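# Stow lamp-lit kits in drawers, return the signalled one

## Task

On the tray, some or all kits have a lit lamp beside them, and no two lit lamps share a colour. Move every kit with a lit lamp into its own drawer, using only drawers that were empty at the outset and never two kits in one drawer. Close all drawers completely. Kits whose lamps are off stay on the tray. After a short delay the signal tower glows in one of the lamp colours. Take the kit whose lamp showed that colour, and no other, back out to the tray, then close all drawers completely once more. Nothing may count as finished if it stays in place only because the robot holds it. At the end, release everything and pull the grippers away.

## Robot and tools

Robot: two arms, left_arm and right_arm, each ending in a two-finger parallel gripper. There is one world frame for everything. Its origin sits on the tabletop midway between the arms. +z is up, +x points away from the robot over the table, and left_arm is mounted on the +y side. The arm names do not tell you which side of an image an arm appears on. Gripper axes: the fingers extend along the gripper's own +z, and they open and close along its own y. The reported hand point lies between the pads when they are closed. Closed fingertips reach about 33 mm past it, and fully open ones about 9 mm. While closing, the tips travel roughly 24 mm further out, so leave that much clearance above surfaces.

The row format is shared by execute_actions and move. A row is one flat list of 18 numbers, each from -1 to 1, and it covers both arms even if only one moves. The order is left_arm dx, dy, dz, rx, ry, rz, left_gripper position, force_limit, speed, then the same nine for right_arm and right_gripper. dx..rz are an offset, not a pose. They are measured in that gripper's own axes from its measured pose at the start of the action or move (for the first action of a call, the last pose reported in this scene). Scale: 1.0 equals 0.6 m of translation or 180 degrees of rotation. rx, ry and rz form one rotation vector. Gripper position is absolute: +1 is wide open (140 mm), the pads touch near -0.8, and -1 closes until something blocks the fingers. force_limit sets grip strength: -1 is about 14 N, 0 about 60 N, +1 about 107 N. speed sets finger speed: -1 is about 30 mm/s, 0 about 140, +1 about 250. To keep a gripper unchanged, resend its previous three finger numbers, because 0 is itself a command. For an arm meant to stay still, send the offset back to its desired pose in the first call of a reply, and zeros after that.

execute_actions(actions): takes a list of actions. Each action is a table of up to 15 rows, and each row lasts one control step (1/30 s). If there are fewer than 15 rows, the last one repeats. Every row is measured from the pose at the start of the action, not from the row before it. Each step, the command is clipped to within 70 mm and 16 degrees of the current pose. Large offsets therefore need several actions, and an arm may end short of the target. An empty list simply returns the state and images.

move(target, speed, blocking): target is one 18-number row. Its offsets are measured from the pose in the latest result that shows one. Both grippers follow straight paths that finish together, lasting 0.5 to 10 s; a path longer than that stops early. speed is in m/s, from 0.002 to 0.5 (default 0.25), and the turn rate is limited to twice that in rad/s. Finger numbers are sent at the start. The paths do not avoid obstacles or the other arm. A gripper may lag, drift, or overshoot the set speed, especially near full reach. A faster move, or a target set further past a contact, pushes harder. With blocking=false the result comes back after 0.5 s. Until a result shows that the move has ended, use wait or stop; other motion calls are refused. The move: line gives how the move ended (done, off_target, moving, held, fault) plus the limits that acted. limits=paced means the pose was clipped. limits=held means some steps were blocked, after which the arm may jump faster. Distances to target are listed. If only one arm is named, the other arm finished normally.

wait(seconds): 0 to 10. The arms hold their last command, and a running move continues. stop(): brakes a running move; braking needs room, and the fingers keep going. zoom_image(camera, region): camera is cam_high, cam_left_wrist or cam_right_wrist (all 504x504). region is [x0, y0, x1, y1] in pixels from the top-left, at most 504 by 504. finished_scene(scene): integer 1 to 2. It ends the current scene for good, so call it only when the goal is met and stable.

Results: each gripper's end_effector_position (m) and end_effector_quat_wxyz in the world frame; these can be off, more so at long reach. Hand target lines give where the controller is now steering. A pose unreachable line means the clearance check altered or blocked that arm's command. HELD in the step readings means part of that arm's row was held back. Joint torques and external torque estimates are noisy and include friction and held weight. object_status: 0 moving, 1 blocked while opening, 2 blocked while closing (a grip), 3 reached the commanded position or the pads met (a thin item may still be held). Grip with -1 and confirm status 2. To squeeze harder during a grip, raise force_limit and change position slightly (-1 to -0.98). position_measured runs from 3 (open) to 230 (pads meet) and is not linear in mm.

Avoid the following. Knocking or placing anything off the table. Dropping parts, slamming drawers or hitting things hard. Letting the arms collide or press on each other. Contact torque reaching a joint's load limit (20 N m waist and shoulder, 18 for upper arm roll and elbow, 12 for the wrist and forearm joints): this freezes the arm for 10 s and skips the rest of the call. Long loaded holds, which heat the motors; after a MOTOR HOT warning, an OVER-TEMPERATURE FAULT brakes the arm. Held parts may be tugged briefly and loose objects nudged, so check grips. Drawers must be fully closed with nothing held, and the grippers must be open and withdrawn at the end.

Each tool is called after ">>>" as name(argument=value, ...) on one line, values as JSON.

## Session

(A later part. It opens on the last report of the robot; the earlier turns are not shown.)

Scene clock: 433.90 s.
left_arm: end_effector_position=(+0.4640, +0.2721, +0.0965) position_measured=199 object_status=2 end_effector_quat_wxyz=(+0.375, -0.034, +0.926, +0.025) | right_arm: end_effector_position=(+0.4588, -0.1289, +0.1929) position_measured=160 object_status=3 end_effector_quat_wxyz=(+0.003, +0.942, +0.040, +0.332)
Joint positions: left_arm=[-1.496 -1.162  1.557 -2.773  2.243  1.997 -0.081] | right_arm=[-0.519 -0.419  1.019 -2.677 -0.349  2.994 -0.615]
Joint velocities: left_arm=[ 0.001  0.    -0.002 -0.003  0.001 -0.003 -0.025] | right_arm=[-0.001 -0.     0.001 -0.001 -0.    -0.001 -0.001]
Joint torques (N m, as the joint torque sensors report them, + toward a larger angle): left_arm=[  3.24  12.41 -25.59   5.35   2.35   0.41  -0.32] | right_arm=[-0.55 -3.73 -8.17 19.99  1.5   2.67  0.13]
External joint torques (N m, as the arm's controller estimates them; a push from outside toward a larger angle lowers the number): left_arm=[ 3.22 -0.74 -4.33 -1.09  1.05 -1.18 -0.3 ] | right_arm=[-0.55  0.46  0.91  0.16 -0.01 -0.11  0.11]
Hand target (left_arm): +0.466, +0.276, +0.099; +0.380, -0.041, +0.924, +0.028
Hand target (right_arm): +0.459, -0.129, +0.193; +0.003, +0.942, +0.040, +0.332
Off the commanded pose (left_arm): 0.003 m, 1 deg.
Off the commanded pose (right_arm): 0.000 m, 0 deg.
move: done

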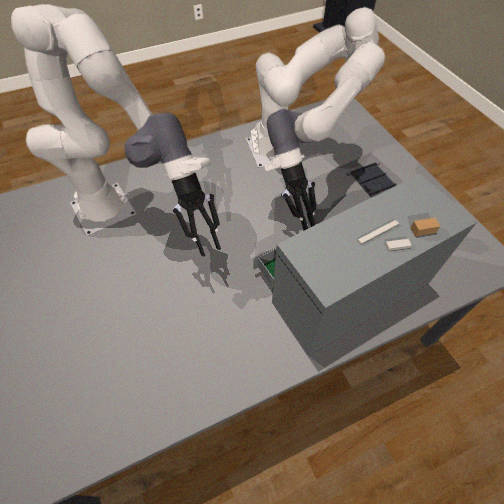

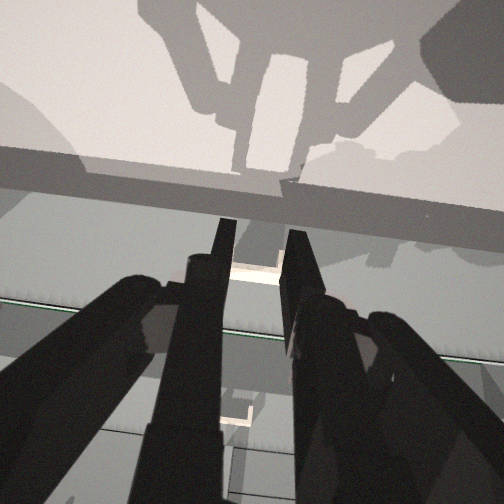

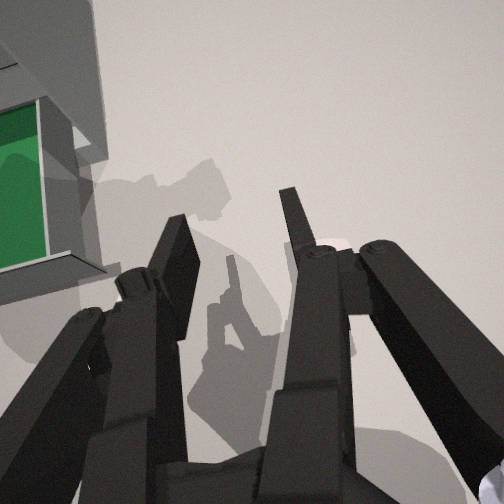

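Release, rise and look in.

>>> move(target=[0,0,0,0,0,0,-0.25,0,-0.3,0,0,0,0,0,0,-0.25,0.3,0])

>>> move(target=[-0.02,0,-0.12,0,0.1,0,-0.25,0,-0.3,0,0,0,0,0,0,-0.25,0.3,0])

>>> move(target=[-0.2,0,-0.1,0,0.06,0,-0.25,0,-0.3,0,0,0,0,0,0,-0.25,0.3,0])

Scene clock: 436.30 s.
left_arm: end_effector_position=(+0.4635, +0.2715, +0.0962) position_measured=160 object_status=3 end_effector_quat_wxyz=(+0.375, -0.036, +0.926, +0.024) | right_arm: end_effector_position=(+0.4588, -0.1289, +0.1929) position_measured=160 object_status=3 end_effector_quat_wxyz=(+0.003, +0.942, +0.040, +0.332)
Joint positions: left_arm=[-1.496 -1.162  1.557 -2.774  2.243  1.998 -0.086] | right_arm=[-0.519 -0.419  1.019 -2.677 -0.349  2.994 -0.615]
Joint velocities: left_arm=[ 0.    -0.    -0.     0.    -0.001 -0.     0.002] | right_arm=[ 0.    -0.     0.    -0.001 -0.    -0.001 -0.002]
Joint torques (N m, as the joint torque sensors report them, + toward a larger angle): left_arm=[  0.43  13.39 -22.21   5.81   1.06   1.73   0.24] | right_arm=[-0.4  -3.67 -8.35 20.32  1.49  2.67  0.11]
External joint torques (N m, as the arm's controller estimates them; a push from outside toward a larger angle lowers the number): left_arm=[ 0.37  0.29 -0.93 -0.65 -0.24  0.12  0.26] | right_arm=[-0.41  0.51  0.71  0.51 -0.02 -0.1   0.09]
Hand target (left_arm): +0.464, +0.272, +0.097; +0.375, -0.034, +0.926, +0.025
Hand target (right_arm): +0.459, -0.129, +0.193; +0.003, +0.942, +0.040, +0.332
Off the commanded pose (left_arm): 0.001 m, 0 deg.
Off the commanded pose (right_arm): 0.000 m, 0 deg.
move: done

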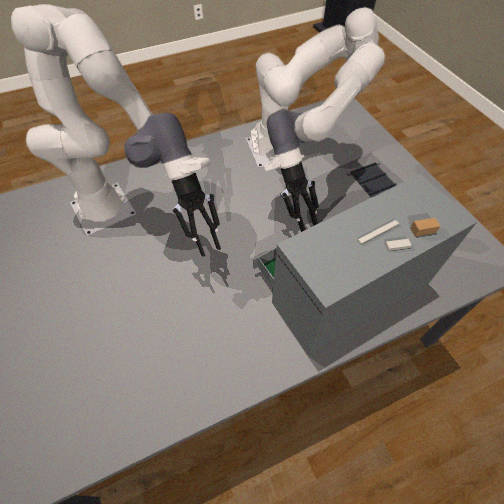

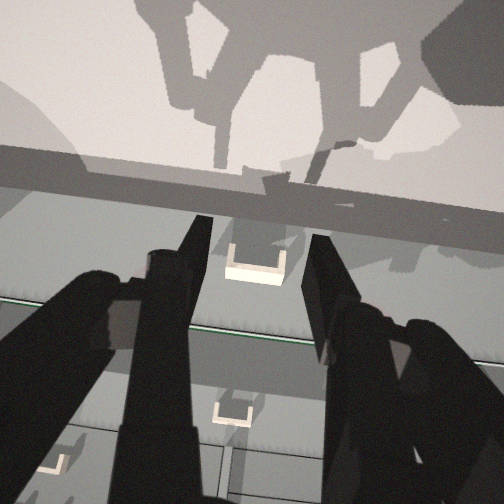

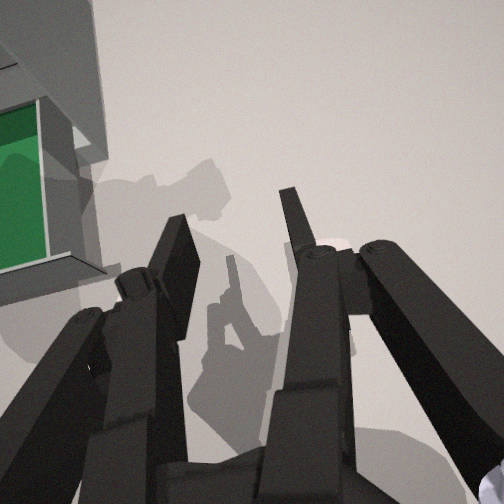

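Scene clock: 437.83 s.
left_arm: end_effector_position=(+0.4224, +0.2679, +0.1560) position_measured=160 object_status=3 end_effector_quat_wxyz=(+0.225, -0.045, +0.973, +0.017) | right_arm: end_effector_position=(+0.4588, -0.1289, +0.1929) position_measured=160 object_status=3 end_effector_quat_wxyz=(+0.003, +0.942, +0.040, +0.332)
Joint positions: left_arm=[-1.445 -1.176  1.247 -2.67   1.563  1.902  0.229] | right_arm=[-0.519 -0.419  1.019 -2.677 -0.349  2.994 -0.615]
Joint velocities: left_arm=[-0.001  0.001  0.001  0.    -0.002 -0.003  0.03 ] | right_arm=[ 0.     0.001  0.001  0.    -0.001 -0.001 -0.001]
Joint torques (N m, as the joint torque sensors report them, + toward a larger angle): left_arm=[ -1.37  11.23 -24.06  12.57   0.08   2.09   0.25] | right_arm=[-0.46 -3.9  -8.38 20.14  1.51  2.7   0.14]
External joint torques (N m, as the arm's controller estimates them; a push from outside toward a larger angle lowers the number): left_arm=[-1.38 -0.92 -2.06  0.52 -1.25 -0.36  0.27] | right_arm=[-0.47  0.29  0.68  0.32 -0.01 -0.08  0.12]
Hand target (left_arm): +0.422, +0.268, +0.156; +0.223, -0.040, +0.974, +0.019
Hand target (right_arm): +0.459, -0.129, +0.193; +0.003, +0.942, +0.040, +0.332
Off the commanded pose (left_arm): 0.001 m, 1 deg.
Off the commanded pose (right_arm): 0.000 m, 0 deg.
move: done

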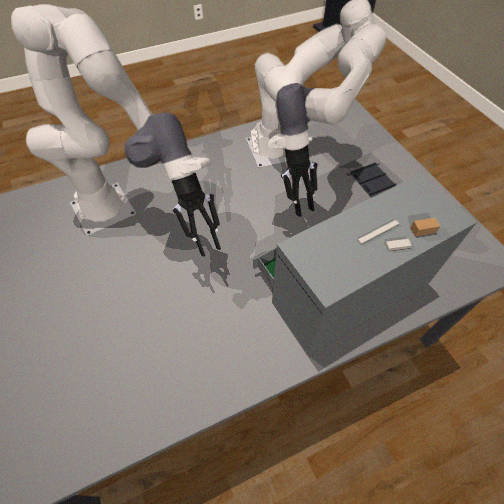

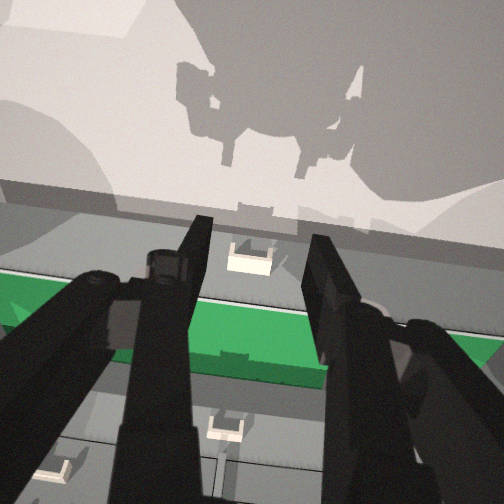

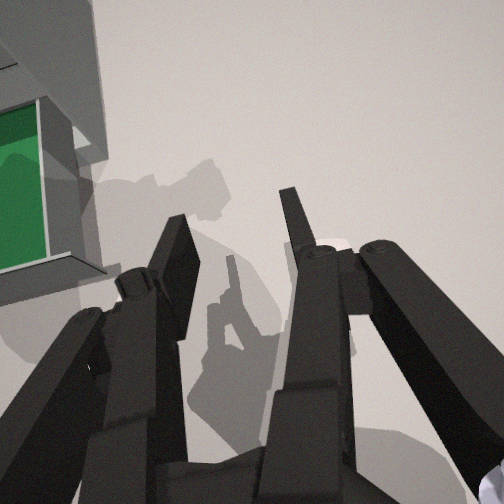

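Scene clock: 439.30 s.
left_arm: end_effector_position=(+0.5044, +0.2737, +0.2628) position_measured=160 object_status=3 end_effector_quat_wxyz=(+0.134, -0.053, +0.990, +0.012) | right_arm: end_effector_position=(+0.4588, -0.1289, +0.1929) position_measured=160 object_status=3 end_effector_quat_wxyz=(+0.003, +0.942, +0.040, +0.332)
Joint positions: left_arm=[-1.711 -1.096  1.2   -2.144  1.217  1.673  0.51 ] | right_arm=[-0.519 -0.419  1.019 -2.677 -0.349  2.994 -0.615]
Joint velocities: left_arm=[-0.    -0.001 -0.    -0.001  0.002 -0.007  0.029] | right_arm=[-0.    -0.001  0.    -0.001 -0.    -0.     0.   ]
Joint torques (N m, as the joint torque sensors report them, + toward a larger angle): left_arm=[ -1.62  16.87 -26.56  14.28   0.     2.15   0.29] | right_arm=[-0.57 -3.62 -8.24 20.21  1.49  2.66  0.13]
External joint torques (N m, as the arm's controller estimates them; a push from outside toward a larger angle lowers the number): left_arm=[-1.72 -2.45 -0.23  1.07 -1.27 -0.52  0.29] | right_arm=[-0.53  0.5   0.86  0.43 -0.03 -0.11  0.11]
Hand target (left_arm): +0.503, +0.274, +0.262; +0.130, -0.047, +0.990, +0.012
Hand target (right_arm): +0.459, -0.129, +0.193; +0.003, +0.942, +0.040, +0.332
Off the commanded pose (left_arm): 0.001 m, 1 deg.
Off the commanded pose (right_arm): 0.000 m, 0 deg.
move: done

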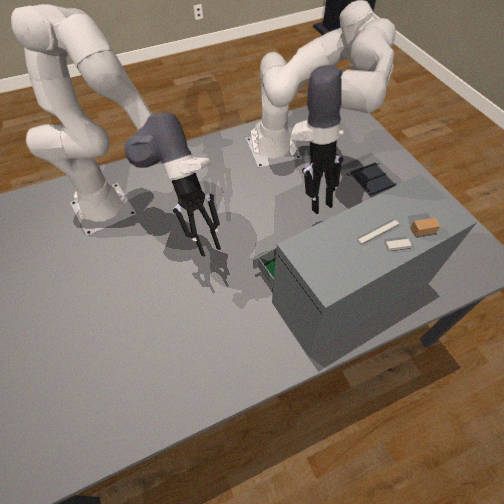

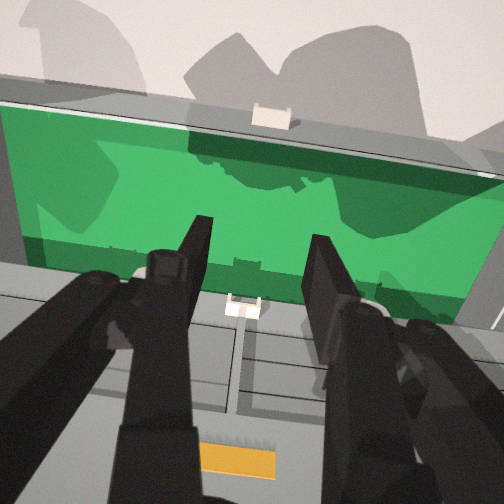

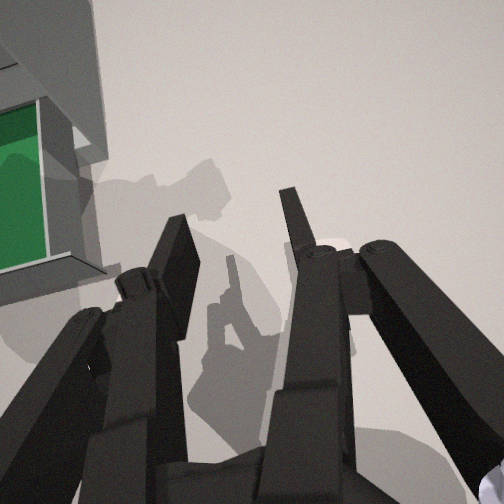

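>>> move(target=[0.2,0,0.215,0,-0.16,0,-0.25,0,-0.3,0,0,0,0,0,0,-0.25,0.3,0])

>>> move(target=[-0.22,0,0.222,0,0,0,-0.25,0,-0.3,0,0,0,0,0,0,-0.25,0.3,0], speed=0.1)

Scene clock: 444.40 s.
left_arm: end_effector_position=(+0.4253, +0.2688, +0.1078) position_measured=160 object_status=3 end_effector_quat_wxyz=(+0.378, -0.044, +0.924, +0.025) | right_arm: end_effector_position=(+0.4588, -0.1289, +0.1929) position_measured=160 object_status=3 end_effector_quat_wxyz=(+0.003, +0.942, +0.040, +0.332)
Joint positions: left_arm=[-1.417 -1.241  1.487 -2.898  2.226  1.894 -0.085] | right_arm=[-0.519 -0.419  1.019 -2.677 -0.349  2.994 -0.615]
Joint velocities: left_arm=[-0.002 -0.001  0.     0.001  0.002 -0.008 -0.032] | right_arm=[ 0.    -0.001 -0.    -0.     0.     0.     0.001]
Joint torques (N m, as the joint torque sensors report them, + toward a larger angle): left_arm=[ -0.97   9.04 -19.53   3.96   2.55   1.13  -0.18] | right_arm=[-0.33 -3.53 -8.23 20.13  1.48  2.7   0.13]
External joint torques (N m, as the arm's controller estimates them; a push from outside toward a larger angle lowers the number): left_arm=[-0.98 -2.61  0.07 -2.    0.99 -0.48 -0.16] | right_arm=[-0.39  0.68  0.79  0.27 -0.03 -0.1   0.11]
Hand target (left_arm): +0.425, +0.268, +0.107; +0.379, -0.049, +0.924, +0.023
Hand target (right_arm): +0.459, -0.129, +0.193; +0.003, +0.942, +0.040, +0.332
Off the commanded pose (left_arm): 0.003 m, 0 deg.
Off the commanded pose (right_arm): 0.000 m, 0 deg.
move: done

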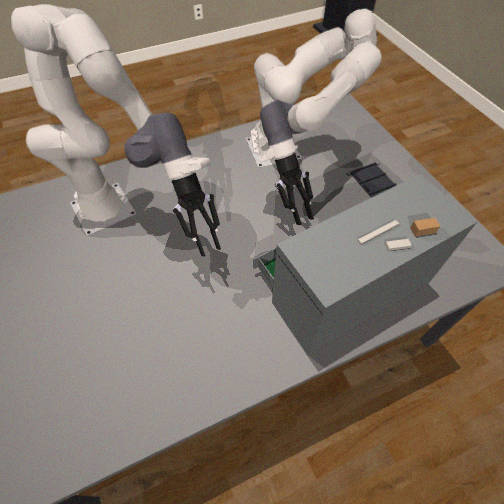

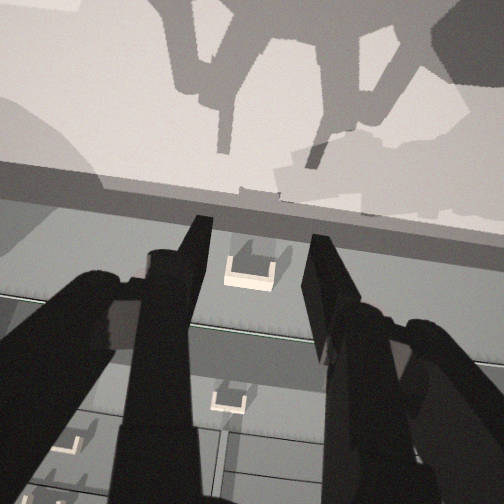

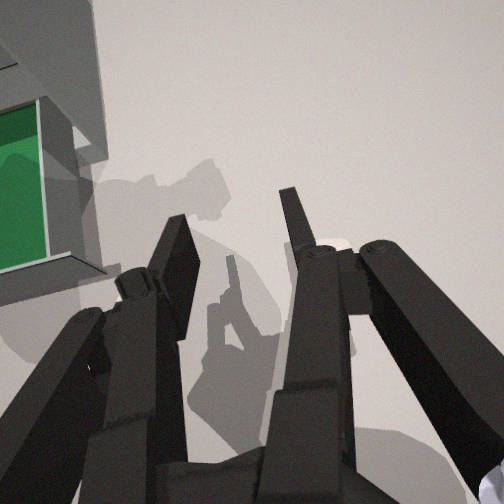

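Scene clock: 446.67 s.
left_arm: end_effector_position=(+0.6106, +0.2881, +0.1029) position_measured=160 object_status=3 end_effector_quat_wxyz=(+0.379, -0.053, +0.924, +0.027) | right_arm: end_effector_position=(+0.4588, -0.1289, +0.1929) position_measured=160 object_status=3 end_effector_quat_wxyz=(+0.003, +0.942, +0.040, +0.332)
Joint positions: left_arm=[-1.758 -1.265  1.672 -2.342  2.233  2.042  0.084] | right_arm=[-0.519 -0.419  1.019 -2.677 -0.349  2.994 -0.615]
Joint velocities: left_arm=[-0.003 -0.     0.002  0.004 -0.005  0.01   0.035] | right_arm=[ 0.    -0.001 -0.     0.    -0.    -0.001  0.001]
Joint torques (N m, as the joint torque sensors report them, + toward a larger angle): left_arm=[ -2.16  20.41 -29.01   6.2    0.45   2.74   0.36] | right_arm=[-0.3  -3.73 -8.28 20.15  1.49  2.68  0.11]
External joint torques (N m, as the arm's controller estimates them; a push from outside toward a larger angle lowers the number): left_arm=[-2.04 -2.1  -0.25  0.63 -0.79  0.82  0.38] | right_arm=[-0.35  0.5   0.75  0.27 -0.02 -0.11  0.09]
Hand target (left_arm): +0.611, +0.285, +0.103; +0.378, -0.045, +0.924, +0.025
Hand target (right_arm): +0.459, -0.129, +0.193; +0.003, +0.942, +0.040, +0.332
Off the commanded pose (left_arm): 0.003 m, 1 deg.
Off the commanded pose (right_arm): 0.000 m, 0 deg.
move: done

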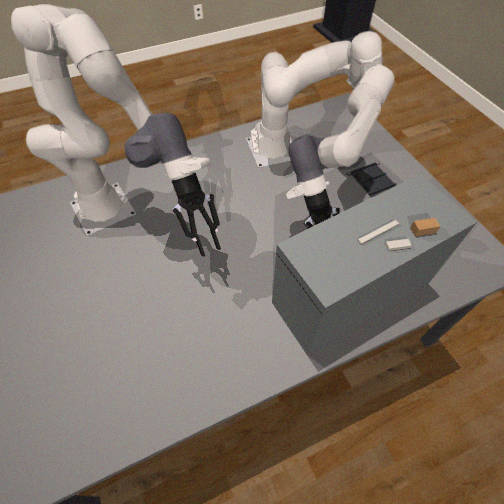

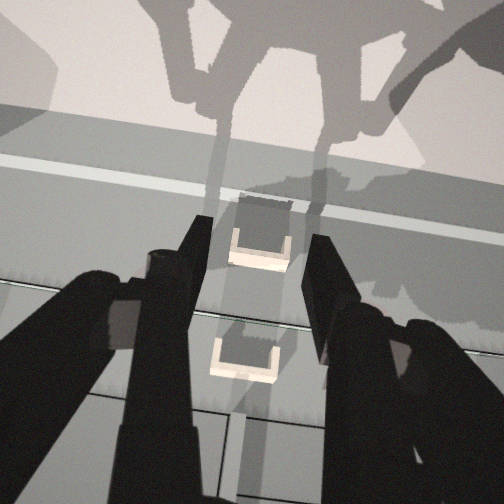

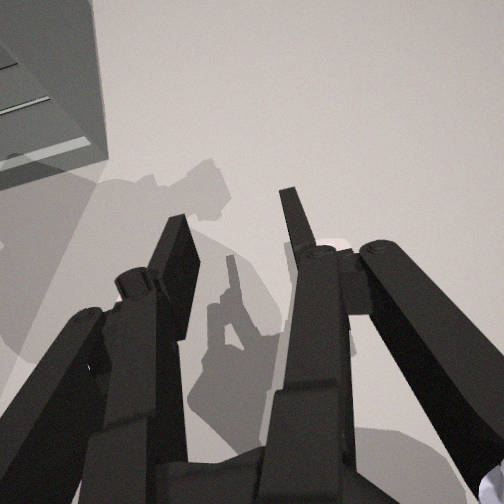

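>>> move(target=[-0.013,0,0.012,0,0,0,-0.25,0,-0.3,0,0,0,0,0,0,-0.25,0.3,0], speed=0.03)

>>> move(target=[0.1,0,-0.2,0,0,0,-0.25,0,-0.3,0,0,0,0,0,0,-0.25,0.3,0])

>>> move(target=[0,0.6,-0.2,0,0,0,-0.25,0,-0.3,0,0,0,0,0,0,-0.25,0.3,0])

>>> move(target=[0,0,0,0,0,0,-0.25,0,-0.3,0.19,-0.45,0.118,0,0,0,-0.25,0.3,0])

Scene clock: 450.70 s.
left_arm: end_effector_position=(+0.6167, +0.2883, +0.1027) position_measured=160 object_status=3 end_effector_quat_wxyz=(+0.377, -0.053, +0.924, +0.027) | right_arm: end_effector_position=(+0.4588, -0.1289, +0.1929) position_measured=160 object_status=3 end_effector_quat_wxyz=(+0.003, +0.942, +0.040, +0.332)
Joint positions: left_arm=[-1.771 -1.27   1.676 -2.321  2.228  2.044  0.094] | right_arm=[-0.519 -0.419  1.019 -2.677 -0.349  2.994 -0.615]
Joint velocities: left_arm=[-0.002  0.001 -0.     0.002 -0.003  0.     0.   ] | right_arm=[-0.001  0.    -0.002  0.001  0.    -0.001 -0.001]
Joint torques (N m, as the joint torque sensors report them, + toward a larger angle): left_arm=[ -3.09  19.57 -28.23  10.87   1.77   2.62   0.37] | right_arm=[-0.68 -3.67 -8.41 20.06  1.48  2.68  0.11]
External joint torques (N m, as the arm's controller estimates them; a push from outside toward a larger angle lowers the number): left_arm=[-2.94 -3.42  0.68  5.33  0.54  0.69  0.39] | right_arm=[-0.63  0.52  0.73  0.17 -0.05 -0.1   0.09]
Hand target (left_arm): +0.621, +0.289, +0.103; +0.379, -0.053, +0.924, +0.027
Hand target (right_arm): +0.459, -0.129, +0.193; +0.003, +0.942, +0.040, +0.332
Off the commanded pose (left_arm): 0.005 m, 0 deg.
Off the commanded pose (right_arm): 0.000 m, 0 deg.
move: off_target (left_arm)

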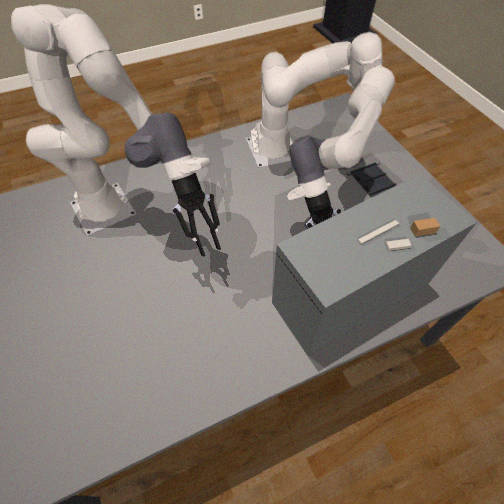

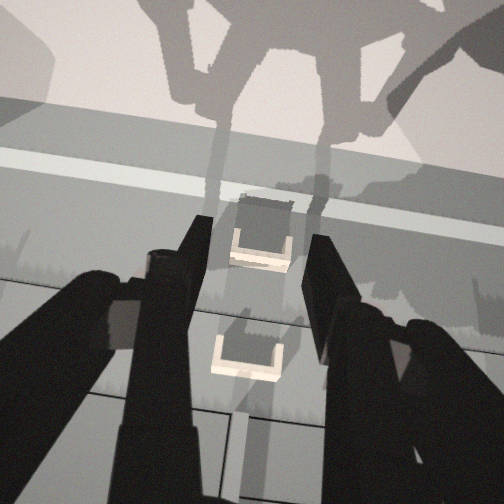

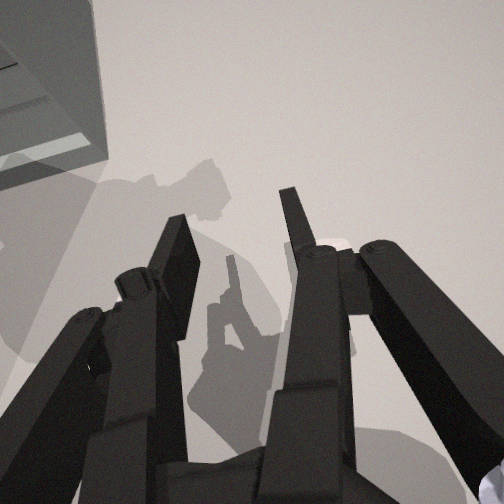

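Scene clock: 451.87 s.
left_arm: end_effector_position=(+0.4932, +0.2737, +0.1489) position_measured=160 object_status=3 end_effector_quat_wxyz=(+0.379, -0.047, +0.924, +0.027) | right_arm: end_effector_position=(+0.4588, -0.1289, +0.1929) position_measured=160 object_status=3 end_effector_quat_wxyz=(+0.003, +0.942, +0.040, +0.332)
Joint positions: left_arm=[-1.505 -1.212  1.432 -2.702  2.107  1.941  0.012] | right_arm=[-0.519 -0.419  1.019 -2.677 -0.349  2.994 -0.615]
Joint velocities: left_arm=[-0.    -0.001 -0.001 -0.001 -0.004 -0.01  -0.016] | right_arm=[ 0.001 -0.     0.     0.    -0.    -0.     0.   ]
Joint torques (N m, as the joint torque sensors report them, + toward a larger angle): left_arm=[  2.22  11.02 -25.29   7.74   0.24   1.37  -0.1 ] | right_arm=[-0.58 -3.76 -8.45 20.1   1.49  2.68  0.12]
External joint torques (N m, as the arm's controller estimates them; a push from outside toward a larger angle lowers the number): left_arm=[ 2.25 -2.52 -2.39 -0.68 -1.23 -0.4  -0.08] | right_arm=[-0.59  0.43  0.63  0.23 -0.03 -0.11  0.1 ]
Hand target (left_arm): +0.492, +0.275, +0.148; +0.378, -0.053, +0.924, +0.026
Hand target (right_arm): +0.459, -0.129, +0.193; +0.003, +0.942, +0.040, +0.332
Off the commanded pose (left_arm): 0.004 m, 1 deg.
Off the commanded pose (right_arm): 0.000 m, 0 deg.
move: off_target (left_arm)

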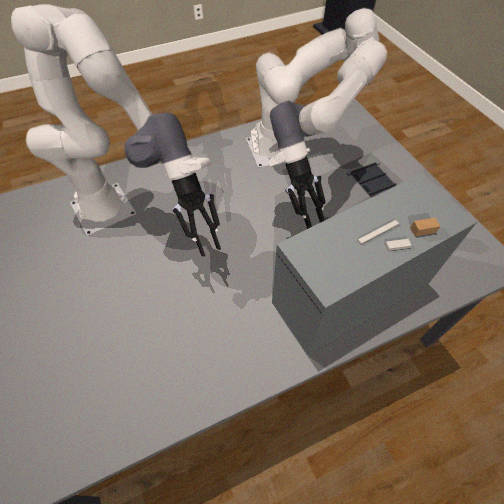

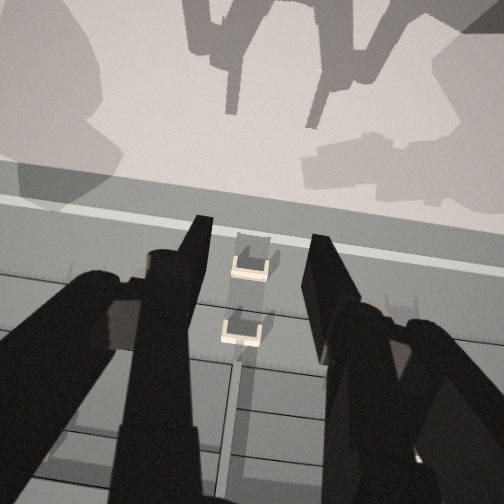

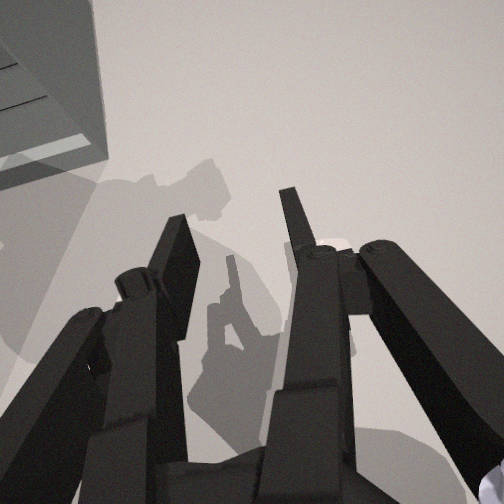

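Scene clock: 454.63 s.
left_arm: end_effector_position=(+0.3665, +0.6304, +0.2292) position_measured=160 object_status=3 end_effector_quat_wxyz=(+0.362, -0.052, +0.930, +0.033) | right_arm: end_effector_position=(+0.4588, -0.1289, +0.1929) position_measured=160 object_status=3 end_effector_quat_wxyz=(+0.003, +0.942, +0.040, +0.332)
Joint positions: left_arm=[-0.327 -1.507  1.315 -2.773  1.528  2.255  1.278] | right_arm=[-0.519 -0.419  1.019 -2.677 -0.349  2.994 -0.615]
Joint velocities: left_arm=[ 0.001 -0.001 -0.001  0.002 -0.004 -0.     0.034] | right_arm=[-0.    -0.001 -0.001 -0.001 -0.     0.    -0.001]
Joint torques (N m, as the joint torque sensors report them, + toward a larger angle): left_arm=[ -0.49  11.38 -23.95   7.08  -0.42   3.14   0.22] | right_arm=[-0.57 -3.59 -8.14 20.05  1.49  2.67  0.13]
External joint torques (N m, as the arm's controller estimates them; a push from outside toward a larger angle lowers the number): left_arm=[-0.5  -2.18 -1.9   0.94 -1.27 -0.21  0.24] | right_arm=[-0.55  0.62  0.96  0.2  -0.03 -0.11  0.11]
Hand target (left_arm): +0.367, +0.630, +0.230; +0.361, -0.046, +0.931, +0.034
Hand target (right_arm): +0.459, -0.129, +0.193; +0.003, +0.942, +0.040, +0.332
Off the commanded pose (left_arm): 0.014 m, 2 deg.
Off the commanded pose (right_arm): 0.000 m, 0 deg.
move: off_target (left_arm)

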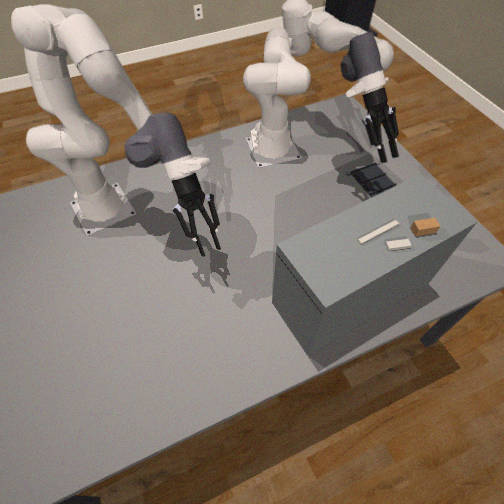

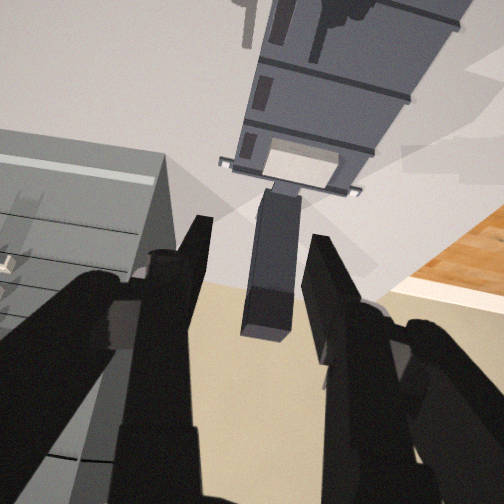

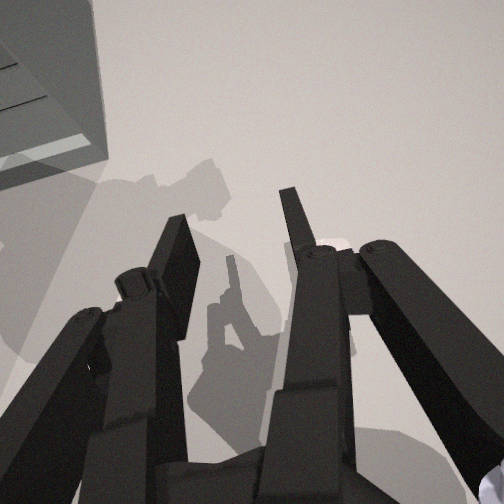

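Scene clock: 456.67 s.
left_arm: end_effector_position=(+0.3665, +0.6304, +0.2292) position_measured=160 object_status=3 end_effector_quat_wxyz=(+0.362, -0.052, +0.930, +0.033) | right_arm: end_effector_position=(+0.5732, +0.1528, +0.2192) position_measured=160 object_status=3 end_effector_quat_wxyz=(-0.004, +0.940, +0.034, +0.340)
Joint positions: left_arm=[-0.327 -1.507  1.315 -2.773  1.528  2.255  1.278] | right_arm=[-1.722 -0.698  2.291 -1.596 -0.059  2.562 -0.629]
Joint velocities: left_arm=[0.001 0.    0.    0.001 0.    0.    0.   ] | right_arm=[ 0.    -0.001  0.002  0.002 -0.002 -0.013 -0.008]
Joint torques (N m, as the joint torque sensors report them, + toward a larger angle): left_arm=[  0.46  12.38 -22.86   5.25   0.8    3.32   0.16] | right_arm=[ -1.66  40.72 -12.92  23.31   0.17   2.23  -0.27]
External joint torques (N m, as the arm's controller estimates them; a push from outside toward a larger angle lowers the number): left_arm=[ 0.41 -1.21 -0.81 -0.92 -0.06 -0.03  0.17] | right_arm=[-1.63 -2.    2.29  1.92 -0.85 -0.59 -0.29]
Hand target (left_arm): +0.367, +0.630, +0.229; +0.362, -0.052, +0.930, +0.033
Hand target (right_arm): +0.573, +0.152, +0.218; +0.000, +0.940, +0.039, +0.340
Off the commanded pose (left_arm): 0.000 m, 0 deg.
Off the commanded pose (right_arm): 0.019 m, 1 deg.
move: off_target (right_arm)

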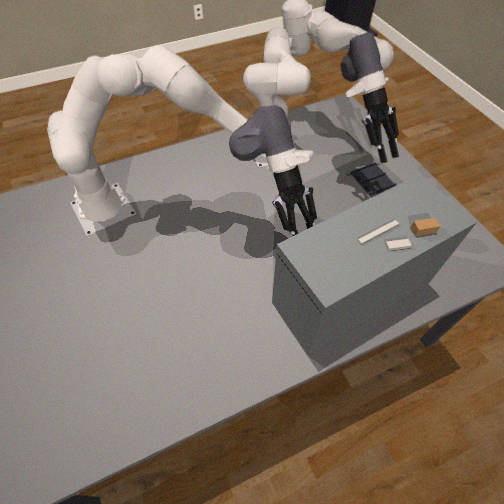

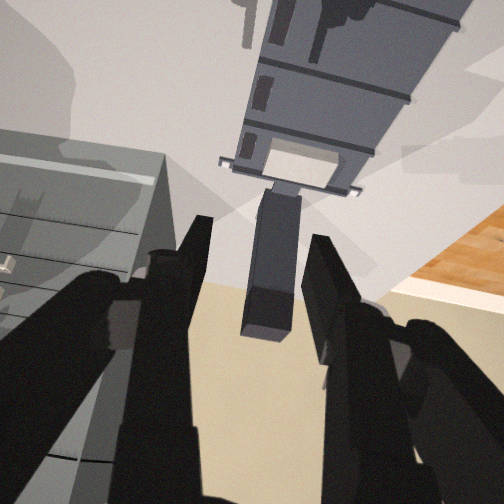

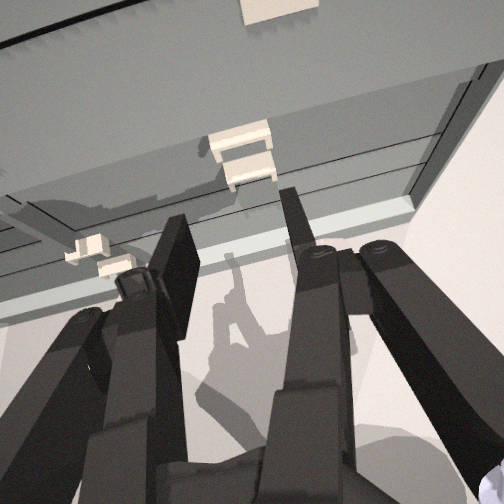

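>>> move(target=[0,0,0,0,0,0,-0.25,0,-0.3,-0.06,0,-0.2,0,0.12,0,-0.25,0.3,0])

Scene clock: 460.33 s.
left_arm: end_effector_position=(+0.3665, +0.6304, +0.2292) position_measured=160 object_status=3 end_effector_quat_wxyz=(+0.362, -0.052, +0.930, +0.033) | right_arm: end_effector_position=(+0.4710, +0.1433, +0.2822) position_measured=160 object_status=3 end_effector_quat_wxyz=(-0.004, +0.860, +0.036, +0.508)
Joint positions: left_arm=[-0.327 -1.507  1.315 -2.773  1.528  2.255  1.278] | right_arm=[-0.999 -0.896  1.713 -2.037 -0.175  2.787 -0.278]
Joint velocities: left_arm=[ 0.    -0.     0.001 -0.002  0.     0.001  0.   ] | right_arm=[ 0.003 -0.005 -0.001 -0.     0.013  0.006  0.016]
Joint torques (N m, as the joint torque sensors report them, + toward a larger angle): left_arm=[  0.65  11.68 -23.36   6.13   0.77   3.39   0.05] | right_arm=[  0.69  26.31 -26.02  13.44   2.59   1.88   0.44]
External joint torques (N m, as the arm's controller estimates them; a push from outside toward a larger angle lowers the number): left_arm=[ 0.64 -1.88 -1.32  0.01 -0.08  0.04  0.07] | right_arm=[ 0.45 -0.73 -0.98 -1.78  0.99  0.13  0.42]
Hand target (left_arm): +0.367, +0.630, +0.229; +0.362, -0.052, +0.930, +0.033
Hand target (right_arm): +0.471, +0.143, +0.283; -0.008, +0.860, +0.029, +0.509
Off the commanded pose (left_arm): 0.000 m, 0 deg.
Off the commanded pose (right_arm): 0.008 m, 1 deg.
move: off_target (right_arm)

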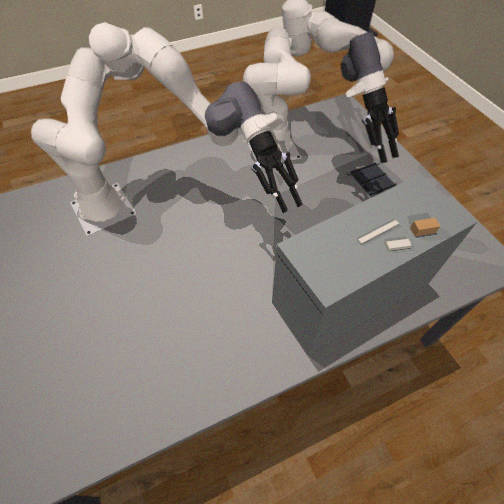

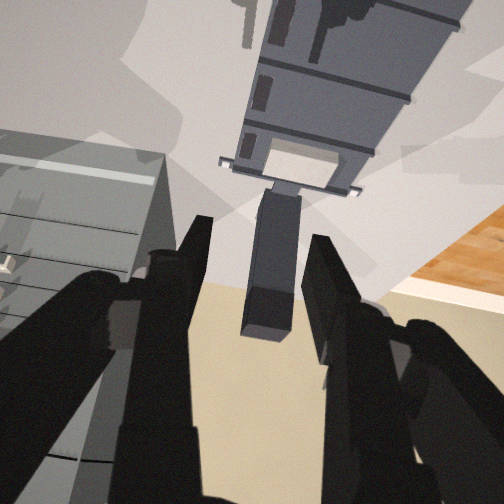

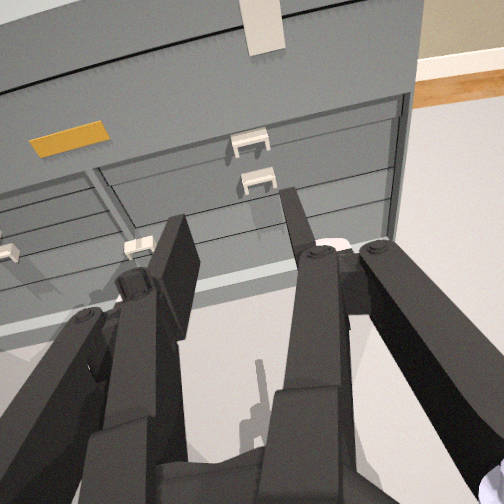

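>>> zoom_image(camera="cam_right_wrist", region=[60,60,440,290])

>>> wait(seconds=10)

>>> wait(seconds=10)

Region (60, 60, 440, 290) of cam_right_wrist's 504x504 image, scaled by 1.326, with more detail than that image has; it fills the top 305 rows of this view, and the rest is white.

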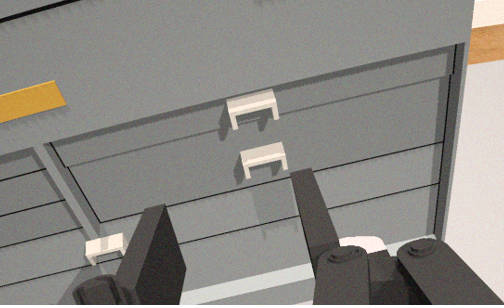

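Scene clock: 473.17 s.
left_arm: end_effector_position=(+0.3665, +0.6304, +0.2292) position_measured=160 object_status=3 end_effector_quat_wxyz=(+0.362, -0.052, +0.930, +0.033) | right_arm: end_effector_position=(+0.4710, +0.1435, +0.2823) position_measured=160 object_status=3 end_effector_quat_wxyz=(-0.006, +0.860, +0.034, +0.508)
Joint positions: left_arm=[-0.327 -1.507  1.315 -2.773  1.528  2.255  1.278] | right_arm=[-0.998 -0.897  1.712 -2.038 -0.173  2.788 -0.274]
Joint velocities: left_arm=[-0.001 -0.     0.     0.001 -0.     0.     0.   ] | right_arm=[-0.001 -0.001 -0.002 -0.001  0.     0.    -0.001]
Joint torques (N m, as the joint torque sensors report them, + toward a larger angle): left_arm=[  0.43  11.94 -22.96   5.12   0.74   3.41   0.03] | right_arm=[  0.6   25.43 -25.67  13.64   2.61   1.92   0.46]
External joint torques (N m, as the arm's controller estimates them; a push from outside toward a larger angle lowers the number): left_arm=[ 0.49 -1.62 -0.87 -1.04 -0.12  0.05  0.05] | right_arm=[ 0.91 -1.6  -0.34 -1.33  0.99  0.22  0.44]
Hand target (left_arm): +0.367, +0.630, +0.229; +0.362, -0.052, +0.930, +0.033
Hand target (right_arm): +0.471, +0.143, +0.283; -0.008, +0.860, +0.029, +0.509
Off the commanded pose (left_arm): 0.000 m, 0 deg.
Off the commanded pose (right_arm): 0.007 m, 1 deg.
wait: 10.00 s; at rest from the start

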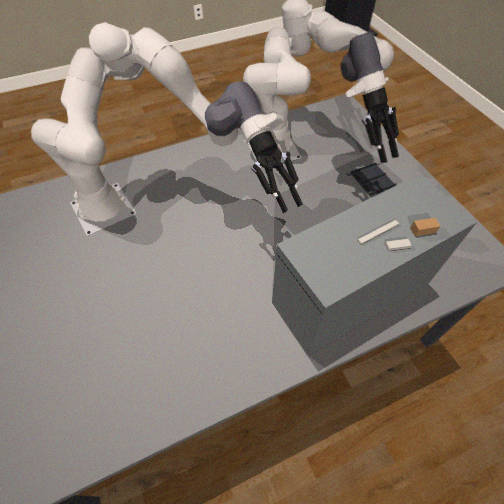

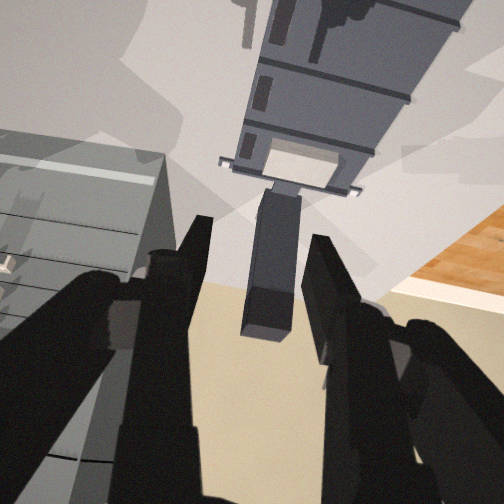

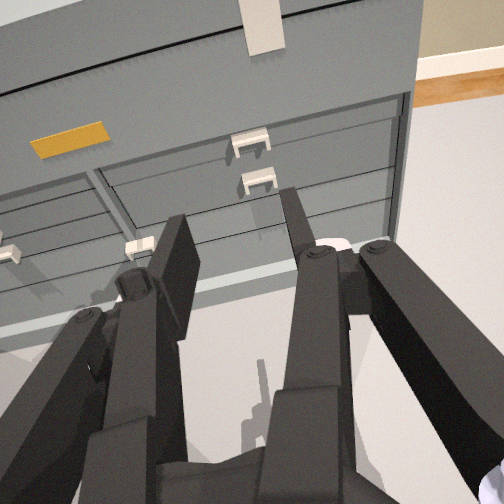

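Scene clock: 483.17 s.
left_arm: end_effector_position=(+0.3665, +0.6304, +0.2292) position_measured=160 object_status=3 end_effector_quat_wxyz=(+0.362, -0.052, +0.930, +0.033) | right_arm: end_effector_position=(+0.4710, +0.1435, +0.2823) position_measured=160 object_status=3 end_effector_quat_wxyz=(-0.006, +0.860, +0.034, +0.508)
Joint positions: left_arm=[-0.327 -1.507  1.315 -2.773  1.528  2.255  1.278] | right_arm=[-0.998 -0.897  1.712 -2.038 -0.173  2.788 -0.274]
Joint velocities: left_arm=[-0.     0.002 -0.001  0.     0.     0.001  0.001] | right_arm=[ 0.    -0.    -0.002  0.     0.001  0.001  0.001]
Joint torques (N m, as the joint torque sensors report them, + toward a larger angle): left_arm=[  0.51  11.8  -23.29   5.72   0.73   3.44   0.17] | right_arm=[  0.67  25.53 -25.56  13.54   2.58   1.86   0.47]
External joint torques (N m, as the arm's controller estimates them; a push from outside toward a larger angle lowers the number): left_arm=[ 0.59 -1.82 -1.18 -0.37 -0.14  0.09  0.19] | right_arm=[ 0.63 -1.43 -0.43 -1.6   0.97  0.11  0.44]
Hand target (left_arm): +0.367, +0.630, +0.229; +0.362, -0.052, +0.930, +0.033
Hand target (right_arm): +0.471, +0.143, +0.283; -0.008, +0.860, +0.029, +0.509
Off the commanded pose (left_arm): 0.000 m, 0 deg.
Off the commanded pose (right_arm): 0.007 m, 1 deg.
wait: 10.00 s; at rest by 0.17 s

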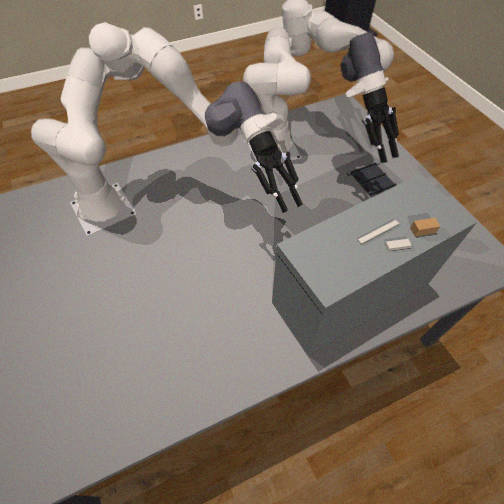

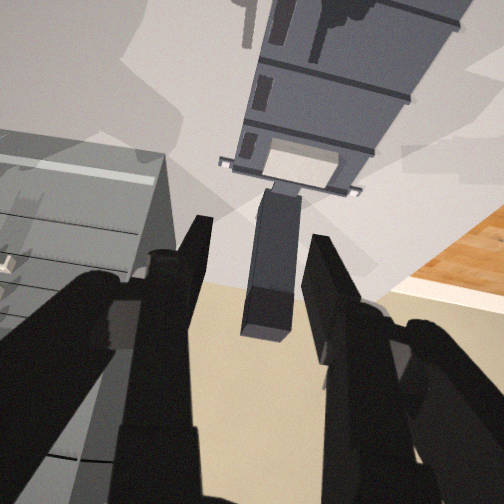

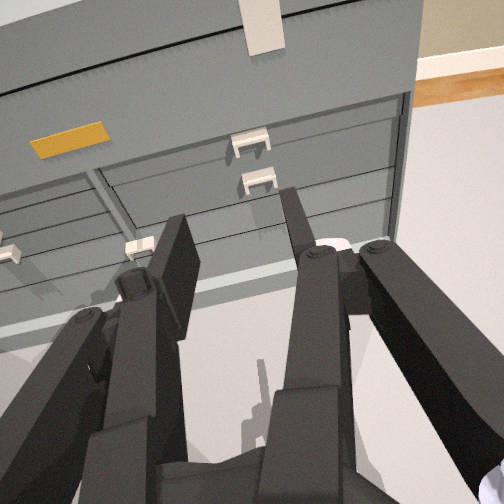

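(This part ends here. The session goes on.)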